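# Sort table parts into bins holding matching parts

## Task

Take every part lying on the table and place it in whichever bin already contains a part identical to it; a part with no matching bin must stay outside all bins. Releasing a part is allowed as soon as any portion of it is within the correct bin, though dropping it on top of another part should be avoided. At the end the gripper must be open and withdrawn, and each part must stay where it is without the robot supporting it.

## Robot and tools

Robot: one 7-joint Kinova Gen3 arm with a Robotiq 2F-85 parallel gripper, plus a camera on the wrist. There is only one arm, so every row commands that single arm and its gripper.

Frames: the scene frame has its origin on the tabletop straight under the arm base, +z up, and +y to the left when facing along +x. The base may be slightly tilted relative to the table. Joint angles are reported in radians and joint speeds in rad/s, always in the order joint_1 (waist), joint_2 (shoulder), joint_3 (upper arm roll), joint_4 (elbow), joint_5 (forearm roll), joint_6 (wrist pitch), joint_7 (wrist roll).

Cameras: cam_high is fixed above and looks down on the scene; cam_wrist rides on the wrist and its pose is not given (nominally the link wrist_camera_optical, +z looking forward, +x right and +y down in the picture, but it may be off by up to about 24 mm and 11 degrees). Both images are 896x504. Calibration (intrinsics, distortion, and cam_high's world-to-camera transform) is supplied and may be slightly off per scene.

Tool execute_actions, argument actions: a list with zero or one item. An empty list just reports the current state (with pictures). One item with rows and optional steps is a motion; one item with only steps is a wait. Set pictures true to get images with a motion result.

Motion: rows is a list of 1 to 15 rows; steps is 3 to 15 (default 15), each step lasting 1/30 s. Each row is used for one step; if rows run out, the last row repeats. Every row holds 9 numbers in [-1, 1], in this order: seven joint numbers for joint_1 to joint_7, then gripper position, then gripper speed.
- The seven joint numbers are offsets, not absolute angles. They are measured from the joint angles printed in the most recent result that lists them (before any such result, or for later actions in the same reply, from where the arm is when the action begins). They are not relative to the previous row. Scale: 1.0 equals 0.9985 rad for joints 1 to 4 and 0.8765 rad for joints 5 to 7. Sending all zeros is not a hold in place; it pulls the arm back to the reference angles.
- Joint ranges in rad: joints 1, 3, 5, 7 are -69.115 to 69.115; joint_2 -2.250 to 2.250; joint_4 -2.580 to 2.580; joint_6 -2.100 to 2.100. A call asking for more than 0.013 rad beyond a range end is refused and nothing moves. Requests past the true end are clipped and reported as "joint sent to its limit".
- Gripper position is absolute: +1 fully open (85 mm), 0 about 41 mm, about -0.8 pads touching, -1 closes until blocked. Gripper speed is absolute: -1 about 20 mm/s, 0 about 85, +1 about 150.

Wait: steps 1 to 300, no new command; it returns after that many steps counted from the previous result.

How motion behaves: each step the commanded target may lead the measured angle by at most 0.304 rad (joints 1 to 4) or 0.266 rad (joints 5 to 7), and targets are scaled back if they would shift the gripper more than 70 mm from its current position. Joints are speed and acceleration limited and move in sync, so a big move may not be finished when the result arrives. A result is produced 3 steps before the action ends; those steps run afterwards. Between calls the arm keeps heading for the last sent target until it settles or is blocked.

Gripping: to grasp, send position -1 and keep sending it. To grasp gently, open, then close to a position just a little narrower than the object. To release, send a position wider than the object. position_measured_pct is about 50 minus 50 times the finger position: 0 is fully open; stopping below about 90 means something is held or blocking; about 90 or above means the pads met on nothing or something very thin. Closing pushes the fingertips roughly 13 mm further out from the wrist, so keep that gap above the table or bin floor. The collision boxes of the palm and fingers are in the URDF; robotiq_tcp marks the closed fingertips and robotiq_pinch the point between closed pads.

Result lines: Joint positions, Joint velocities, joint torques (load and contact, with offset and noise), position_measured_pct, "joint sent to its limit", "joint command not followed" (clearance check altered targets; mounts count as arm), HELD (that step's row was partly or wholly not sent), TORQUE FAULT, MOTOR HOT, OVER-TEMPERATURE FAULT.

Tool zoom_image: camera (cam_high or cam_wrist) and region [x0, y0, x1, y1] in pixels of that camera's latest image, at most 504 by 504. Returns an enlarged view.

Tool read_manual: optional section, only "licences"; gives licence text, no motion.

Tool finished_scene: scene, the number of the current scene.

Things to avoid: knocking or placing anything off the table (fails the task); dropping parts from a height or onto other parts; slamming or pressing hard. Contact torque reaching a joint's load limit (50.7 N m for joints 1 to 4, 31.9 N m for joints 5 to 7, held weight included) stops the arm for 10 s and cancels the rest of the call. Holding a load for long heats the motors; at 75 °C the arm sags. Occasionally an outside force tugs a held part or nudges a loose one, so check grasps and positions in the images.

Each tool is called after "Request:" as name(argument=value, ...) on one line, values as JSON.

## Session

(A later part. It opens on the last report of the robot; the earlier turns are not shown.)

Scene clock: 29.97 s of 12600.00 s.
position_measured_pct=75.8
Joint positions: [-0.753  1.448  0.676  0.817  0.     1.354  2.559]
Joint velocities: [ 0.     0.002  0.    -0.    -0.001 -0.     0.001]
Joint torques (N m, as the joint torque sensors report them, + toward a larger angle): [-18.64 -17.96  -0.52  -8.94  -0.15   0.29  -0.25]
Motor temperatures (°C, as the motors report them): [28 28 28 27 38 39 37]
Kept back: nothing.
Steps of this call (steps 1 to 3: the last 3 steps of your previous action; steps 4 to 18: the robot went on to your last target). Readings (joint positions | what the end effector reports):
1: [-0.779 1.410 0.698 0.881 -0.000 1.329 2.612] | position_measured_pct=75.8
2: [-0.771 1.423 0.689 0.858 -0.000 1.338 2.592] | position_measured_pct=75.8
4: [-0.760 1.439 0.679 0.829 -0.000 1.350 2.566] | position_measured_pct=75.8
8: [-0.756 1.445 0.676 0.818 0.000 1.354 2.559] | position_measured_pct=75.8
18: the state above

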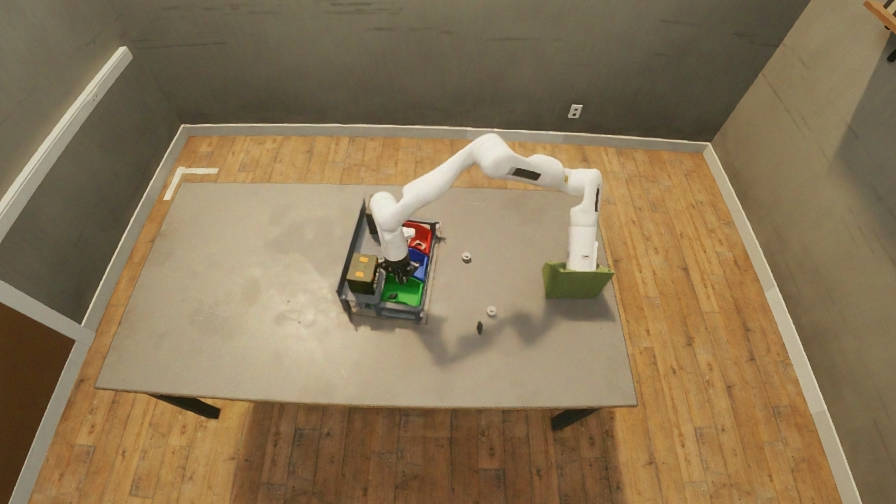

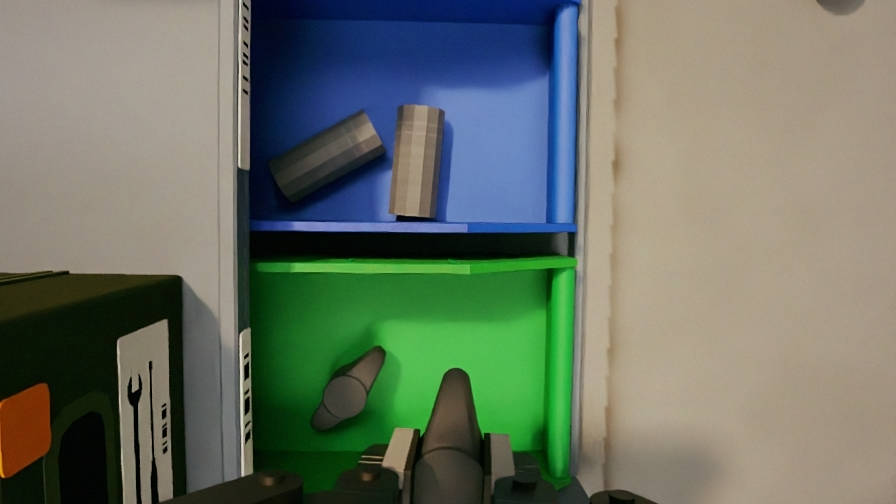

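Request:
execute_actions(actions=[{"rows":[[0.074,0.11,-0.011,0.026,0,-0.18,0,-1,0]]}])

Request:
execute_actions(actions=[{"steps":8}], pictures=true)

Request:
execute_actions(actions=[{"rows":[[0,0,0,0,0,0,0,-0.25,0]],"steps":10}])

Request:
execute_actions(actions=[{"rows":[[-0.074,-0.11,0.011,-0.026,0,0.18,0,-0.25,0]]}])

Request:
execute_actions(actions=[{"steps":8}])

Request:
execute_actions(actions=[{"rows":[[-0.367,0.009,-0.221,0.3,0,-0.122,-0.135,0.1,0]]}])

Request:
execute_actions(actions=[{"steps":20}])

Request:
execute_actions(actions=[{"rows":[[0,0,0,0.545,0,-0.621,0,0.1,0]]}])

Request:
execute_actions(actions=[{"steps":20}], pictures=true)

Scene clock: 30.67 s of 12600.00 s.
position_measured_pct=75.8
Joint positions: [-0.68   1.556  0.665  0.844  0.     1.196  2.559]
Joint velocities: [ 0.005  0.011  0.004 -0.019  0.003 -0.006  0.002]
Joint torques (N m, as the joint torque sensors report them, + toward a larger angle): [-19.19 -18.82  -0.95  -8.99  -0.02   0.55  -0.26]
Motor temperatures (°C, as the motors report them): [28 28 28 27 38 39 37]
Steps of this call (steps 1 to 9: the robot went on to your last target; steps 10 to 21: the first 12 steps of this action). Readings (joint positions | what the end effector reports):
10: [-0.752 1.449 0.676 0.817 0.000 1.353 2.559] | position_measured_pct=75.8
11: [-0.749 1.455 0.676 0.817 0.000 1.346 2.559] | position_measured_pct=75.8
13: [-0.730 1.483 0.674 0.822 0.001 1.308 2.559] | position_measured_pct=75.8
17: [-0.686 1.548 0.666 0.842 0.000 1.209 2.559] | position_measured_pct=75.8
21: the state above

Scene clock: 30.93 s of 12600.00 s.
position_measured_pct=75.8
Joint positions: [-0.679  1.558  0.665  0.843  0.     1.196  2.559]
Joint velocities: [ 0.     0.001  0.    -0.    -0.    -0.    -0.003]
Joint torques (N m, as the joint torque sensors report them, + toward a larger angle): [-18.67 -18.39  -0.96  -8.54   0.24   0.    -0.31]
Motor temperatures (°C, as the motors report them): [28 28 28 27 38 39 37]
Kept back: nothing.
Steps of this call (steps 1 to 3: the last 3 steps of your previous action; steps 4 to 8: the robot went on to your last target). Readings (joint positions | what the end effector reports):
1: [-0.680 1.556 0.665 0.844 0.000 1.196 2.559] | position_measured_pct=75.8
2: [-0.680 1.557 0.665 0.843 0.000 1.196 2.559] | position_measured_pct=75.8
4: [-0.680 1.557 0.665 0.843 0.000 1.196 2.559] | position_measured_pct=75.8
8: the state above

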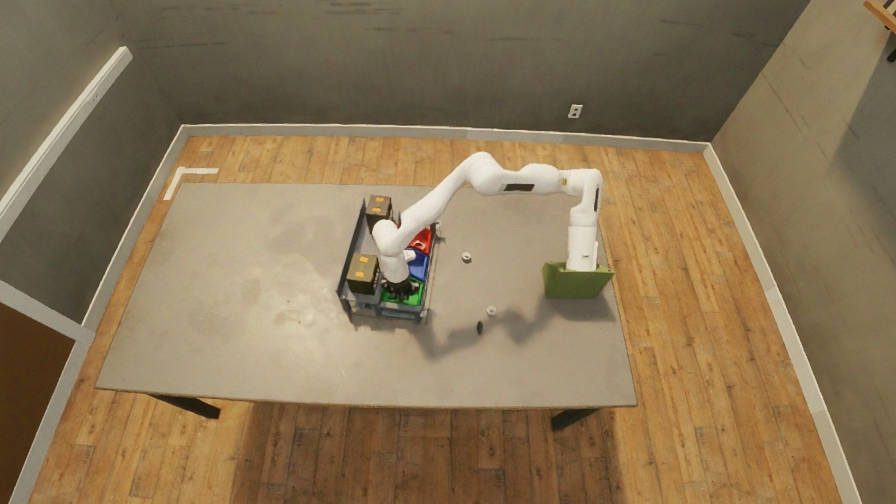

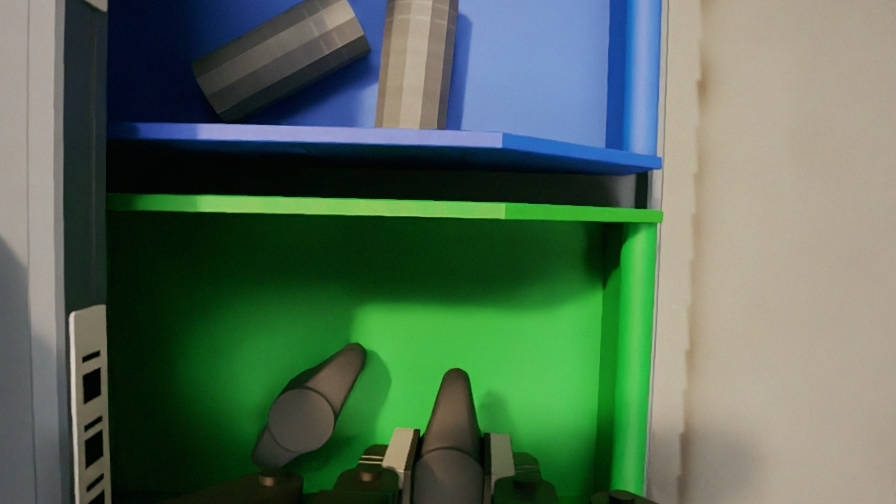

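Scene clock: 31.17 s of 12600.00 s.
position_measured_pct=64.3
Joint positions: [-0.679  1.557  0.665  0.843  0.     1.196  2.559]
Joint velocities: [ 0.001 -0.002 -0.    -0.001  0.001 -0.    -0.002]
Joint torques (N m, as the joint torque sensors report them, + toward a larger angle): [-18.84 -18.42  -0.52  -8.45  -0.08   0.25  -0.17]
Motor temperatures (°C, as the motors report them): [28 28 28 27 38 39 37]
Steps of this call (steps 1 to 7: the first 7 steps of this action). Readings (joint positions | what the end effector reports):
1: [-0.679 1.558 0.665 0.843 0.000 1.196 2.559] | position_measured_pct=75.8
2: [-0.679 1.558 0.665 0.843 0.000 1.196 2.559] | position_measured_pct=75.4
4: [-0.679 1.558 0.665 0.843 0.000 1.196 2.559] | position_measured_pct=71.0
7: the state above

Scene clock: 31.67 s of 12600.00 s.
position_measured_pct=62.3
Joint positions: [-0.752  1.449  0.677  0.816  0.     1.354  2.559]
Joint velocities: [-0.007 -0.012 -0.004  0.018 -0.002  0.004 -0.002]
Joint torques (N m, as the joint torque sensors report them, + toward a larger angle): [-18.53 -18.1   -0.24  -9.36   0.3    0.51  -0.14]
Motor temperatures (°C, as the motors report them): [28 28 28 27 38 39 37]
Steps of this call (steps 1 to 3: the last 3 steps of your previous action; steps 4 to 15: the first 12 steps of this action, its rows measured from where the robot was after step 3). Readings (joint positions | what the end effector reports):
3: [-0.679 1.558 0.665 0.843 0.000 1.196 2.559] | position_measured_pct=62.7
4: [-0.680 1.556 0.665 0.843 0.000 1.197 2.559] | position_measured_pct=62.3
5: [-0.684 1.551 0.666 0.843 0.000 1.204 2.559] | position_measured_pct=62.3
7: [-0.702 1.523 0.668 0.837 -0.000 1.242 2.559] | position_measured_pct=62.3
11: [-0.747 1.457 0.676 0.817 0.000 1.340 2.559] | position_measured_pct=62.3
15: the state above

Scene clock: 31.93 s of 12600.00 s.
position_measured_pct=62.3
Joint positions: [-0.753  1.448  0.676  0.817  0.     1.354  2.559]
Joint velocities: [ 0.001 -0.    -0.     0.     0.001 -0.    -0.001]
Joint torques (N m, as the joint torque sensors report them, + toward a larger angle): [-18.41 -17.77  -0.57  -8.69   0.01   0.25  -0.23]
Motor temperatures (°C, as the motors report them): [28 28 28 27 38 39 37]
Kept back: nothing.
Steps of this call (steps 1 to 3: the last 3 steps of your previous action; steps 4 to 8: the robot went on to your last target). Readings (joint positions | what the end effector reports):
1: [-0.752 1.449 0.676 0.817 0.000 1.354 2.559] | position_measured_pct=62.3
2: [-0.753 1.449 0.676 0.817 0.000 1.354 2.559] | position_measured_pct=62.3
4: [-0.753 1.448 0.676 0.817 0.000 1.354 2.559] | position_measured_pct=62.3
8: the state above

Scene clock: 32.33 s of 12600.00 s.
position_measured_pct=45.2
Joint positions: [-0.969  1.452  0.545  0.997  0.001  1.288  2.488]
Joint velocities: [-0.687  0.021 -0.408  0.539 -0.003 -0.188 -0.215]
Joint torques (N m, as the joint torque sensors report them, + toward a larger angle): [-15.55 -17.98  -0.88  -9.01   0.02   0.23  -0.29]
Motor temperatures (°C, as the motors report them): [28 28 28 27 38 39 37]
Steps of this call (steps 1 to 12: the first 12 steps of this action). Readings (joint positions | what the end effector reports):
1: [-0.755 1.448 0.676 0.818 0.000 1.353 2.559] | position_measured_pct=62.3
2: [-0.760 1.448 0.674 0.824 0.002 1.350 2.557] | position_measured_pct=61.9
4: [-0.789 1.447 0.657 0.851 0.003 1.339 2.547] | position_measured_pct=57.5
8: [-0.878 1.450 0.599 0.926 0.001 1.313 2.517] | position_measured_pct=47.2
12: the state above

Scene clock: 33.00 s of 12600.00 s.
position_measured_pct=45.2
Joint positions: [-1.119  1.457  0.456  1.117  0.     1.247  2.441]
Joint velocities: [-0.001 -0.     0.     0.     0.001 -0.    -0.001]
Joint torques (N m, as the joint torque sensors report them, + toward a larger angle): [-12.86 -18.36  -0.91  -9.08   0.12   0.14  -0.18]
Motor temperatures (°C, as the motors report them): [28 28 28 27 38 39 37]
Kept back: nothing.
Steps of this call (steps 1 to 3: the last 3 steps of your previous action; steps 4 to 20: the robot went on to your last target). Readings (joint positions | what the end effector reports):
1: [-0.992 1.453 0.532 1.015 0.001 1.282 2.481] | position_measured_pct=45.2
2: [-1.015 1.453 0.518 1.033 0.001 1.275 2.474] | position_measured_pct=45.2
4: [-1.061 1.455 0.491 1.070 0.000 1.263 2.459] | position_measured_pct=45.2
8: [-1.113 1.458 0.453 1.113 -0.002 1.248 2.442] | position_measured_pct=45.2
20: the state above

Scene clock: 33.40 s of 12600.00 s.
position_measured_pct=45.2
Joint positions: [-1.12   1.456  0.456  1.419  0.     0.981  2.441]
Joint velocities: [ 0.002  0.006  0.     1.127  0.001 -1.019  0.   ]
Joint torques (N m, as the joint torque sensors report them, + toward a larger angle): [-12.01 -18.04  -0.92  -7.02  -0.16   0.17  -0.51]
Motor temperatures (°C, as the motors report them): [28 28 28 27 38 39 37]
Steps of this call (steps 1 to 12: the first 12 steps of this action). Readings (joint positions | what the end effector reports):
1: [-1.120 1.457 0.456 1.118 0.000 1.246 2.441] | position_measured_pct=45.2
2: [-1.120 1.456 0.456 1.123 0.000 1.241 2.441] | position_measured_pct=45.2
4: [-1.120 1.455 0.456 1.150 0.000 1.218 2.441] | position_measured_pct=45.2
8: [-1.121 1.455 0.456 1.270 0.000 1.112 2.441] | position_measured_pct=45.2
12: the state above

Scene clock: 34.07 s of 12600.00 s.
position_measured_pct=45.2
Joint positions: [-1.119  1.457  0.456  1.661  0.     0.703  2.441]
Joint velocities: [-0.001 -0.002 -0.    -0.     0.001 -0.    -0.001]
Joint torques (N m, as the joint torque sensors report them, + toward a larger angle): [-11.15 -16.54  -1.09  -6.18   0.04   0.1   -0.16]
Motor temperatures (°C, as the motors report them): [28 28 28 27 38 39 37]
Kept back: nothing.
Steps of this call (steps 1 to 3: the last 3 steps of your previous action; steps 4 to 20: the robot went on to your last target). Readings (joint positions | what the end effector reports):
1: [-1.120 1.456 0.456 1.458 0.000 0.945 2.441] | position_measured_pct=45.2
2: [-1.120 1.457 0.456 1.495 0.000 0.906 2.441] | position_measured_pct=45.2
4: [-1.119 1.457 0.456 1.563 0.000 0.825 2.441] | position_measured_pct=45.2
8: [-1.119 1.458 0.456 1.649 0.000 0.717 2.441] | position_measured_pct=45.2
20: the state above

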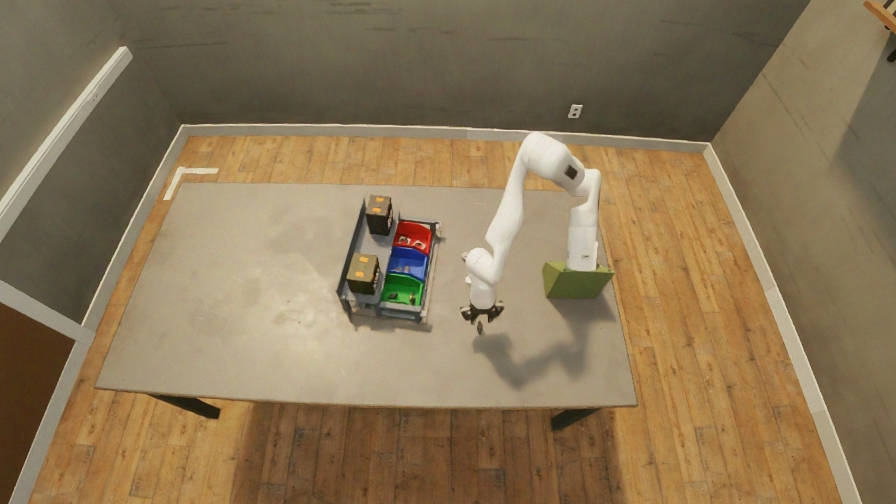

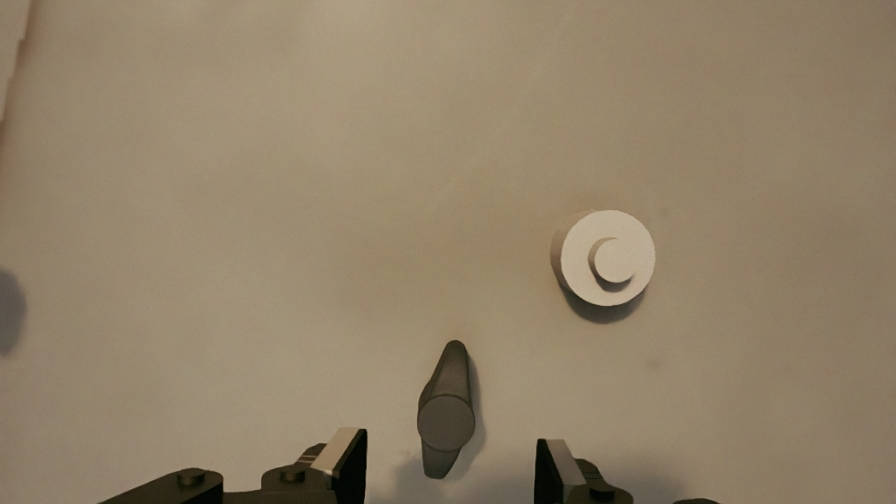

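Request:
execute_actions(actions=[{"rows":[[0.048,0.093,-0.001,0.003,0,-0.123,-0.13,0.1,0]]}])

Request:
execute_actions(actions=[{"steps":8}])

Request:
execute_actions(actions=[{"rows":[[0,0,0,0,0,0,0,-1,0.3]]}])

Request:
execute_actions(actions=[{"rows":[[-0.048,-0.093,0.001,-0.548,0,0.744,0.13,-1,0]]}])

Request:
execute_actions(actions=[{"steps":26}])

Request:
execute_actions(actions=[{"rows":[[0.367,-0.009,0.221,-0.3,0,0.122,0.135,-1,0]]}], pictures=true)

Request:
execute_actions(actions=[{"steps":18}], pictures=true)

Scene clock: 34.70 s of 12600.00 s.
position_measured_pct=45.2
Joint positions: [-1.073  1.548  0.455  1.664  0.     0.595  2.327]
Joint velocities: [ 0.009  0.019 -0.    -0.002  0.    -0.    -0.   ]
Joint torques (N m, as the joint torque sensors report them, + toward a larger angle): [-11.09 -17.07  -0.82  -5.51   0.19   0.15  -0.24]
Motor temperatures (°C, as the motors report them): [28 28 28 27 38 39 37]
Steps of this call (steps 1 to 7: the robot went on to your last target; steps 8 to 19: the first 12 steps of this action). Readings (joint positions | what the end effector reports):
8: [-1.119 1.458 0.456 1.661 0.000 0.702 2.440] | position_measured_pct=45.2
9: [-1.116 1.465 0.456 1.660 0.000 0.696 2.434] | position_measured_pct=45.2
11: [-1.100 1.494 0.455 1.660 0.000 0.665 2.402] | position_measured_pct=45.2
15: [-1.074 1.545 0.455 1.665 0.000 0.598 2.330] | position_measured_pct=45.2
19: the state above

Scene clock: 34.97 s of 12600.00 s.
position_measured_pct=45.2
Joint positions: [-1.072  1.55   0.455  1.664  0.     0.595  2.327]
Joint velocities: [ 0.002  0.002  0.    -0.     0.001 -0.     0.001]
Joint torques (N m, as the joint torque sensors report them, + toward a larger angle): [-11.4  -17.43  -0.75  -5.38   0.08   0.12  -0.06]
Motor temperatures (°C, as the motors report them): [28 28 28 27 38 39 37]
Kept back: nothing.
Steps of this call (steps 1 to 3: the last 3 steps of your previous action; steps 4 to 8: the robot went on to your last target). Readings (joint positions | what the end effector reports):
1: [-1.072 1.548 0.455 1.664 0.000 0.595 2.327] | position_measured_pct=45.2
2: [-1.072 1.549 0.455 1.664 0.000 0.595 2.327] | position_measured_pct=45.2
4: [-1.072 1.549 0.455 1.664 0.000 0.595 2.327] | position_measured_pct=45.2
8: the state above

Scene clock: 35.37 s of 12600.00 s.
position_measured_pct=75.4
Joint positions: [-1.072  1.549  0.455  1.664  0.     0.595  2.327]
Joint velocities: [ 0.001  0.002  0.    -0.001  0.001 -0.004 -0.   ]
Joint torques (N m, as the joint torque sensors report them, + toward a larger angle): [-10.89 -16.31  -0.75  -5.06  -0.15  -0.21  -0.32]
Motor temperatures (°C, as the motors report them): [28 28 28 27 38 39 37]
Steps of this call (steps 1 to 12: the first 12 steps of this action). Readings (joint positions | what the end effector reports):
1: [-1.072 1.550 0.455 1.664 0.000 0.595 2.327] | position_measured_pct=45.2
2: [-1.072 1.550 0.455 1.664 0.000 0.595 2.327] | position_measured_pct=46.0
4: [-1.072 1.550 0.455 1.664 0.000 0.595 2.327] | position_measured_pct=50.8
8: [-1.072 1.550 0.455 1.664 0.000 0.595 2.327] | position_measured_pct=64.7
12: the state above

Scene clock: 35.87 s of 12600.00 s.
position_measured_pct=75.8
Joint positions: [-1.102  1.491  0.455  1.4    0.     0.826  2.4  ]
Joint velocities: [-0.065 -0.126  0.001 -0.953  0.001  0.833  0.158]
Joint torques (N m, as the joint torque sensors report them, + toward a larger angle): [-11.98 -18.38  -1.06  -7.49   0.13  -0.19  -0.46]
Motor temperatures (°C, as the motors report them): [28 28 28 27 38 39 37]
Steps of this call (steps 1 to 3: the last 3 steps of your previous action; steps 4 to 15: the first 12 steps of this action, its rows measured from where the robot was after step 3). Readings (joint positions | what the end effector reports):
3: [-1.072 1.549 0.455 1.664 0.000 0.595 2.327] | position_measured_pct=75.8
4: [-1.072 1.549 0.455 1.663 0.000 0.596 2.327] | position_measured_pct=75.8
5: [-1.073 1.547 0.455 1.658 0.000 0.601 2.329] | position_measured_pct=75.8
7: [-1.077 1.539 0.455 1.632 0.000 0.624 2.339] | position_measured_pct=75.8
11: [-1.091 1.511 0.455 1.523 0.000 0.719 2.374] | position_measured_pct=75.8
15: the state above

Scene clock: 36.73 s of 12600.00 s.
position_measured_pct=75.8
Joint positions: [-1.12   1.456  0.456  1.117  0.     1.247  2.441]
Joint velocities: [ 0.     0.001  0.     0.     0.002 -0.    -0.001]
Joint torques (N m, as the joint torque sensors report them, + toward a larger angle): [-12.94 -18.82  -0.83  -9.29   0.18   0.26  -0.22]
Motor temperatures (°C, as the motors report them): [28 28 28 27 38 39 37]
Kept back: nothing.
Steps of this call (steps 1 to 3: the last 3 steps of your previous action; steps 4 to 26: the robot went on to your last target). Readings (joint positions | what the end effector reports):
1: [-1.104 1.487 0.455 1.368 0.000 0.855 2.405] | position_measured_pct=75.8
2: [-1.106 1.483 0.455 1.335 0.000 0.885 2.410] | position_measured_pct=75.8
4: [-1.110 1.475 0.455 1.268 0.000 0.959 2.419] | position_measured_pct=75.8
8: [-1.117 1.462 0.456 1.173 0.000 1.121 2.433] | position_measured_pct=75.8
26: the state above

Scene clock: 37.13 s of 12600.00 s.
position_measured_pct=75.8
Joint positions: [-0.903  1.451  0.587  0.935 -0.     1.311  2.512]
Joint velocities: [ 0.673 -0.02   0.404 -0.535  0.003  0.191  0.214]
Joint torques (N m, as the joint torque sensors report them, + toward a larger angle): [-16.33 -17.84  -0.9   -8.25  -0.16   0.49  -0.17]
Motor temperatures (°C, as the motors report them): [28 28 28 27 38 39 37]
Steps of this call (steps 1 to 12: the first 12 steps of this action). Readings (joint positions | what the end effector reports):
1: [-1.118 1.456 0.456 1.116 -0.000 1.247 2.441] | position_measured_pct=75.8
2: [-1.112 1.456 0.458 1.110 -0.001 1.249 2.443] | position_measured_pct=75.8
4: [-1.084 1.457 0.475 1.083 -0.002 1.259 2.453] | position_measured_pct=75.8
8: [-0.993 1.454 0.533 1.006 -0.000 1.286 2.484] | position_measured_pct=75.8
12: the state above

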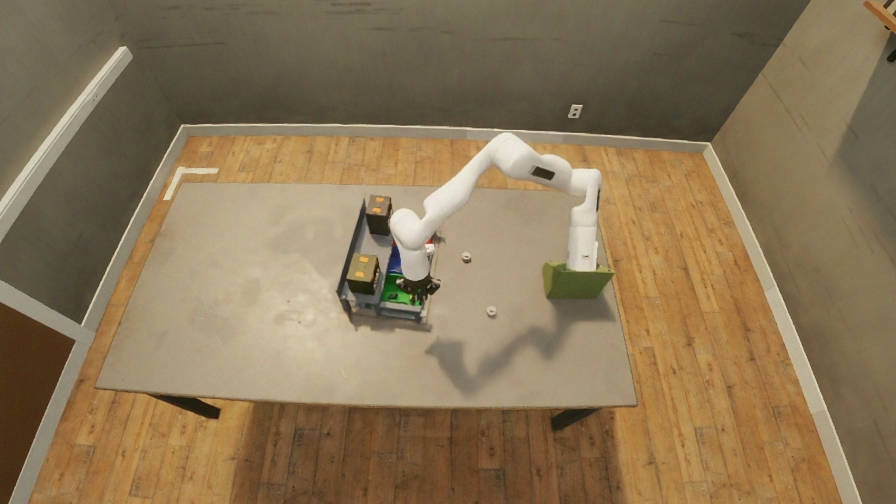

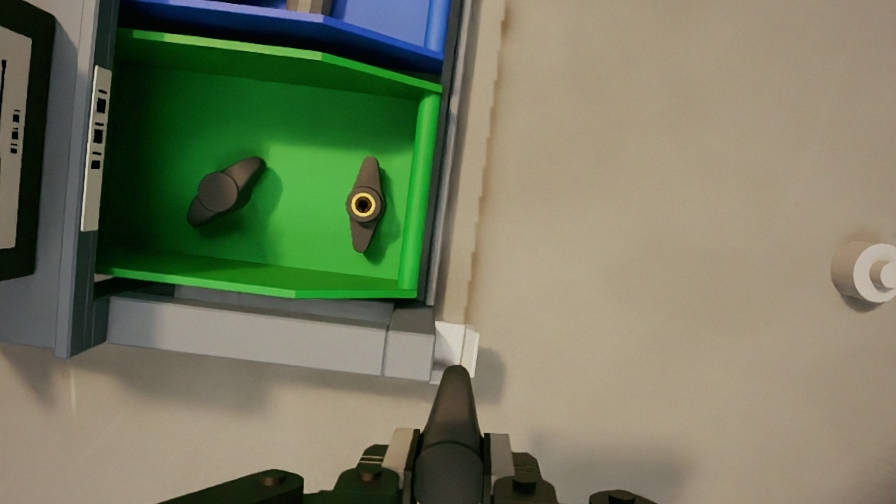

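Scene clock: 37.73 s of 12600.00 s.
position_measured_pct=75.8
Joint positions: [-0.754  1.447  0.676  0.817  0.     1.354  2.559]
Joint velocities: [ 0.003  0.001 -0.    -0.001 -0.    -0.     0.001]
Joint torques (N m, as the joint torque sensors report them, + toward a larger angle): [-18.74 -17.65  -0.37  -8.92   0.13   0.29  -0.21]
Motor temperatures (°C, as the motors report them): [28 28 28 27 38 39 37]
Kept back: nothing.
Steps of this call (steps 1 to 3: the last 3 steps of your previous action; steps 4 to 18: the robot went on to your last target). Readings (joint positions | what the end effector reports):
1: [-0.881 1.451 0.601 0.917 -0.000 1.318 2.519] | position_measured_pct=75.8
2: [-0.858 1.450 0.614 0.899 -0.000 1.324 2.526] | position_measured_pct=75.8
4: [-0.814 1.449 0.641 0.864 -0.000 1.337 2.540] | position_measured_pct=75.8
8: [-0.760 1.446 0.678 0.821 0.002 1.353 2.558] | position_measured_pct=75.8
18: the state above

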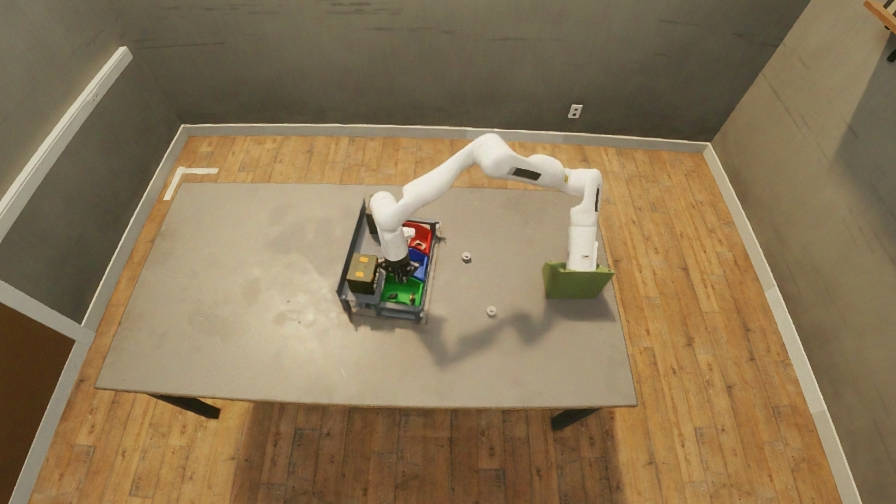

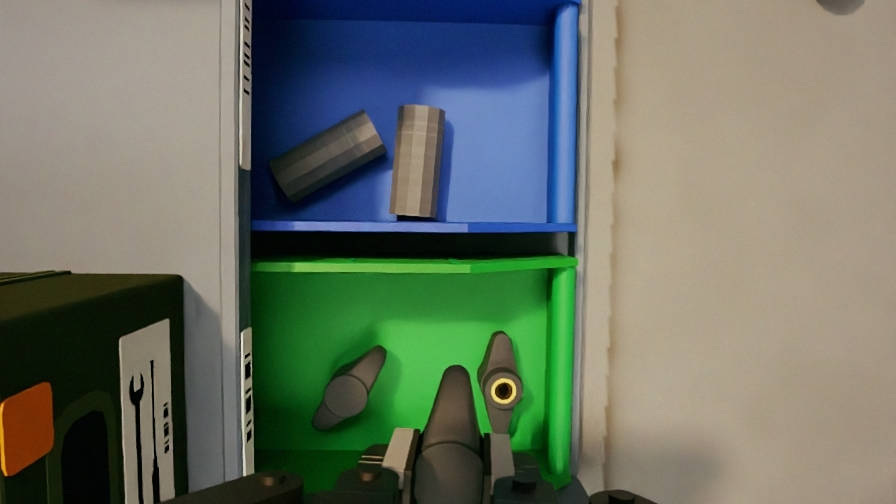

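The same spot is free again; tip the wrist slightly outward for margin.

Request:
execute_actions(actions=[{"rows":[[0.074,0.11,-0.011,0.026,0,-0.195,0,-1,0]]}])

Request:
execute_actions(actions=[{"steps":8}])

Request:
execute_actions(actions=[{"rows":[[0,0,0,0,0,0,0,-0.3,0]]}])

Request:
execute_actions(actions=[{"rows":[[-0.15,-0.22,0.022,-0.05,0,0.38,0,-0.3,0]]}])

Request:
execute_actions(actions=[{"steps":18}], pictures=true)

Scene clock: 38.27 s of 12600.00 s.
position_measured_pct=75.8
Joint positions: [-0.681  1.555  0.665  0.844  0.     1.183  2.559]
Joint velocities: [ 0.008  0.01   0.005 -0.018  0.004 -0.006 -0.001]
Joint torques (N m, as the joint torque sensors report them, + toward a larger angle): [-19.02 -18.3   -0.63  -9.05  -0.6    0.13  -0.15]
Motor temperatures (°C, as the motors report them): [28 28 28 27 38 39 37]
Steps of this call (steps 1 to 4: the robot went on to your last target; steps 5 to 16: the first 12 steps of this action). Readings (joint positions | what the end effector reports):
5: [-0.753 1.448 0.676 0.817 0.000 1.353 2.559] | position_measured_pct=75.8
6: [-0.749 1.454 0.676 0.817 0.000 1.345 2.559] | position_measured_pct=75.8
8: [-0.730 1.482 0.674 0.822 0.000 1.304 2.559] | position_measured_pct=75.8
12: [-0.686 1.547 0.666 0.842 0.000 1.197 2.559] | position_measured_pct=75.8
16: the state above

Scene clock: 38.53 s of 12600.00 s.
position_measured_pct=75.8
Joint positions: [-0.68   1.557  0.665  0.843  0.     1.183  2.559]
Joint velocities: [-0.001  0.002  0.    -0.001  0.    -0.     0.001]
Joint torques (N m, as the joint torque sensors report them, + toward a larger angle): [-19.27 -19.14  -0.44  -8.78   0.03   0.    -0.24]
Motor temperatures (°C, as the motors report them): [28 28 28 27 38 39 37]
Kept back: nothing.
Steps of this call (steps 1 to 3: the last 3 steps of your previous action; steps 4 to 8: the robot went on to your last target). Readings (joint positions | what the end effector reports):
1: [-0.681 1.556 0.665 0.844 0.000 1.183 2.559] | position_measured_pct=75.8
2: [-0.680 1.556 0.665 0.843 0.000 1.183 2.559] | position_measured_pct=75.8
4: [-0.680 1.556 0.665 0.843 0.000 1.183 2.559] | position_measured_pct=75.8
8: the state above

Scene clock: 38.93 s of 12600.00 s.
position_measured_pct=65.1
Joint positions: [-0.68   1.557  0.665  0.843  0.     1.183  2.559]
Joint velocities: [ 0.001 -0.     0.001 -0.    -0.    -0.    -0.001]
Joint torques (N m, as the joint torque sensors report them, + toward a larger angle): [-19.   -18.23  -0.64  -8.58   0.07  -0.01  -0.23]
Motor temperatures (°C, as the motors report them): [28 28 28 27 38 39 37]
Steps of this call (steps 1 to 12: the first 12 steps of this action). Readings (joint positions | what the end effector reports):
1: [-0.680 1.557 0.665 0.843 0.000 1.183 2.559] | position_measured_pct=75.8
2: [-0.680 1.557 0.665 0.843 0.000 1.183 2.559] | position_measured_pct=75.8
4: [-0.680 1.557 0.665 0.843 0.000 1.183 2.559] | position_measured_pct=71.0
8: [-0.680 1.557 0.665 0.843 0.000 1.183 2.559] | position_measured_pct=65.5
12: the state above

Scene clock: 39.43 s of 12600.00 s.
position_measured_pct=65.1
Joint positions: [-0.809  1.368  0.684  0.8    0.     1.466  2.559]
Joint velocities: [-0.323 -0.467  0.054 -0.137  0.002  0.815 -0.002]
Joint torques (N m, as the joint torque sensors report them, + toward a larger angle): [-15.37 -12.88  -0.69  -6.96   0.13  -0.11  -0.19]
Motor temperatures (°C, as the motors report them): [28 28 28 27 38 39 37]
Steps of this call (steps 1 to 3: the last 3 steps of your previous action; steps 4 to 15: the first 12 steps of this action, its rows measured from where the robot was after step 3). Readings (joint positions | what the end effector reports):
3: [-0.680 1.557 0.665 0.843 0.000 1.183 2.559] | position_measured_pct=65.1
4: [-0.681 1.555 0.665 0.843 0.000 1.184 2.559] | position_measured_pct=65.1
5: [-0.684 1.550 0.666 0.843 0.000 1.190 2.559] | position_measured_pct=65.1
7: [-0.703 1.522 0.668 0.839 -0.000 1.222 2.559] | position_measured_pct=65.1
11: [-0.758 1.442 0.676 0.819 0.000 1.340 2.559] | position_measured_pct=65.1
15: the state above

Scene clock: 40.03 s of 12600.00 s.
position_measured_pct=65.1
Joint positions: [-0.83   1.337  0.687  0.793  0.     1.516  2.559]
Joint velocities: [-0.    -0.001  0.     0.     0.003 -0.     0.   ]
Joint torques (N m, as the joint torque sensors report them, + toward a larger angle): [-17.72 -16.42  -0.53  -9.29  -0.1    0.18  -0.45]
Motor temperatures (°C, as the motors report them): [28 28 28 27 38 39 37]
Kept back: nothing.
Steps of this call (steps 1 to 3: the last 3 steps of your previous action; steps 4 to 18: the robot went on to your last target). Readings (joint positions | what the end effector reports):
1: [-0.818 1.354 0.686 0.796 0.000 1.490 2.559] | position_measured_pct=65.1
2: [-0.824 1.345 0.687 0.793 0.000 1.506 2.559] | position_measured_pct=65.1
4: [-0.828 1.340 0.688 0.791 0.000 1.516 2.559] | position_measured_pct=65.1
8: [-0.829 1.338 0.687 0.793 0.000 1.516 2.559] | position_measured_pct=65.1
18: the state above

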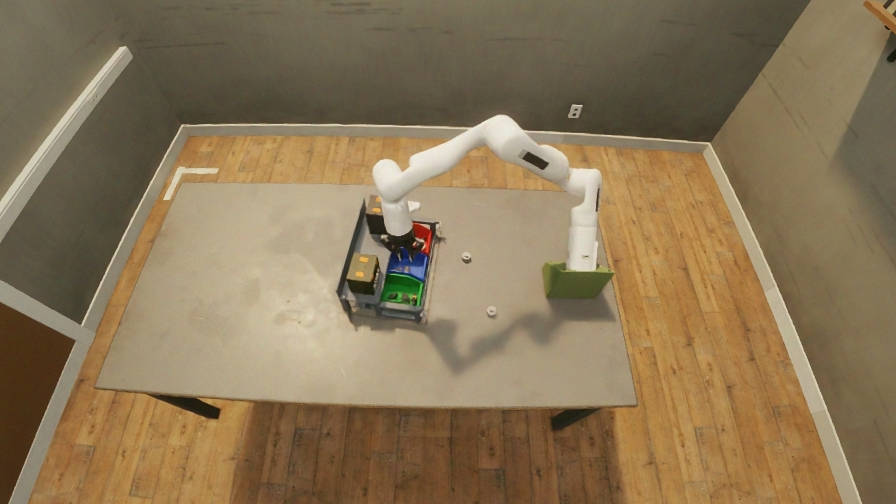

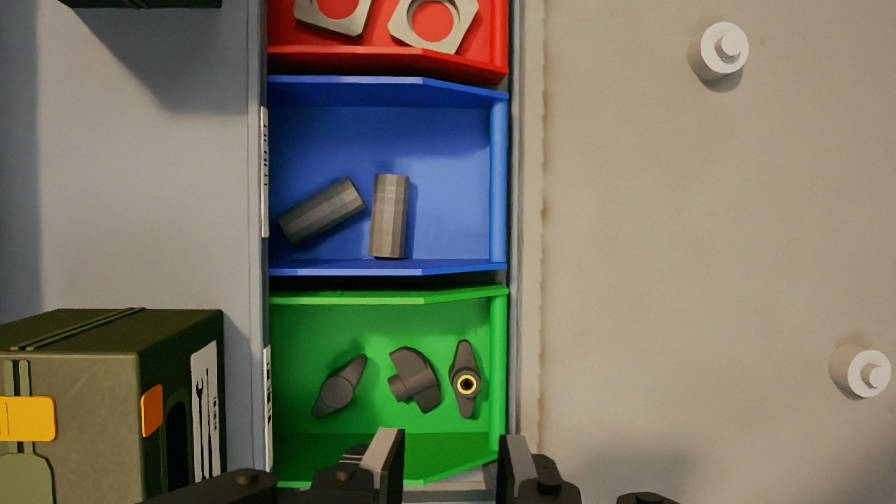

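Request:
finished_scene(scene=2)

The scene is finished: the task was done.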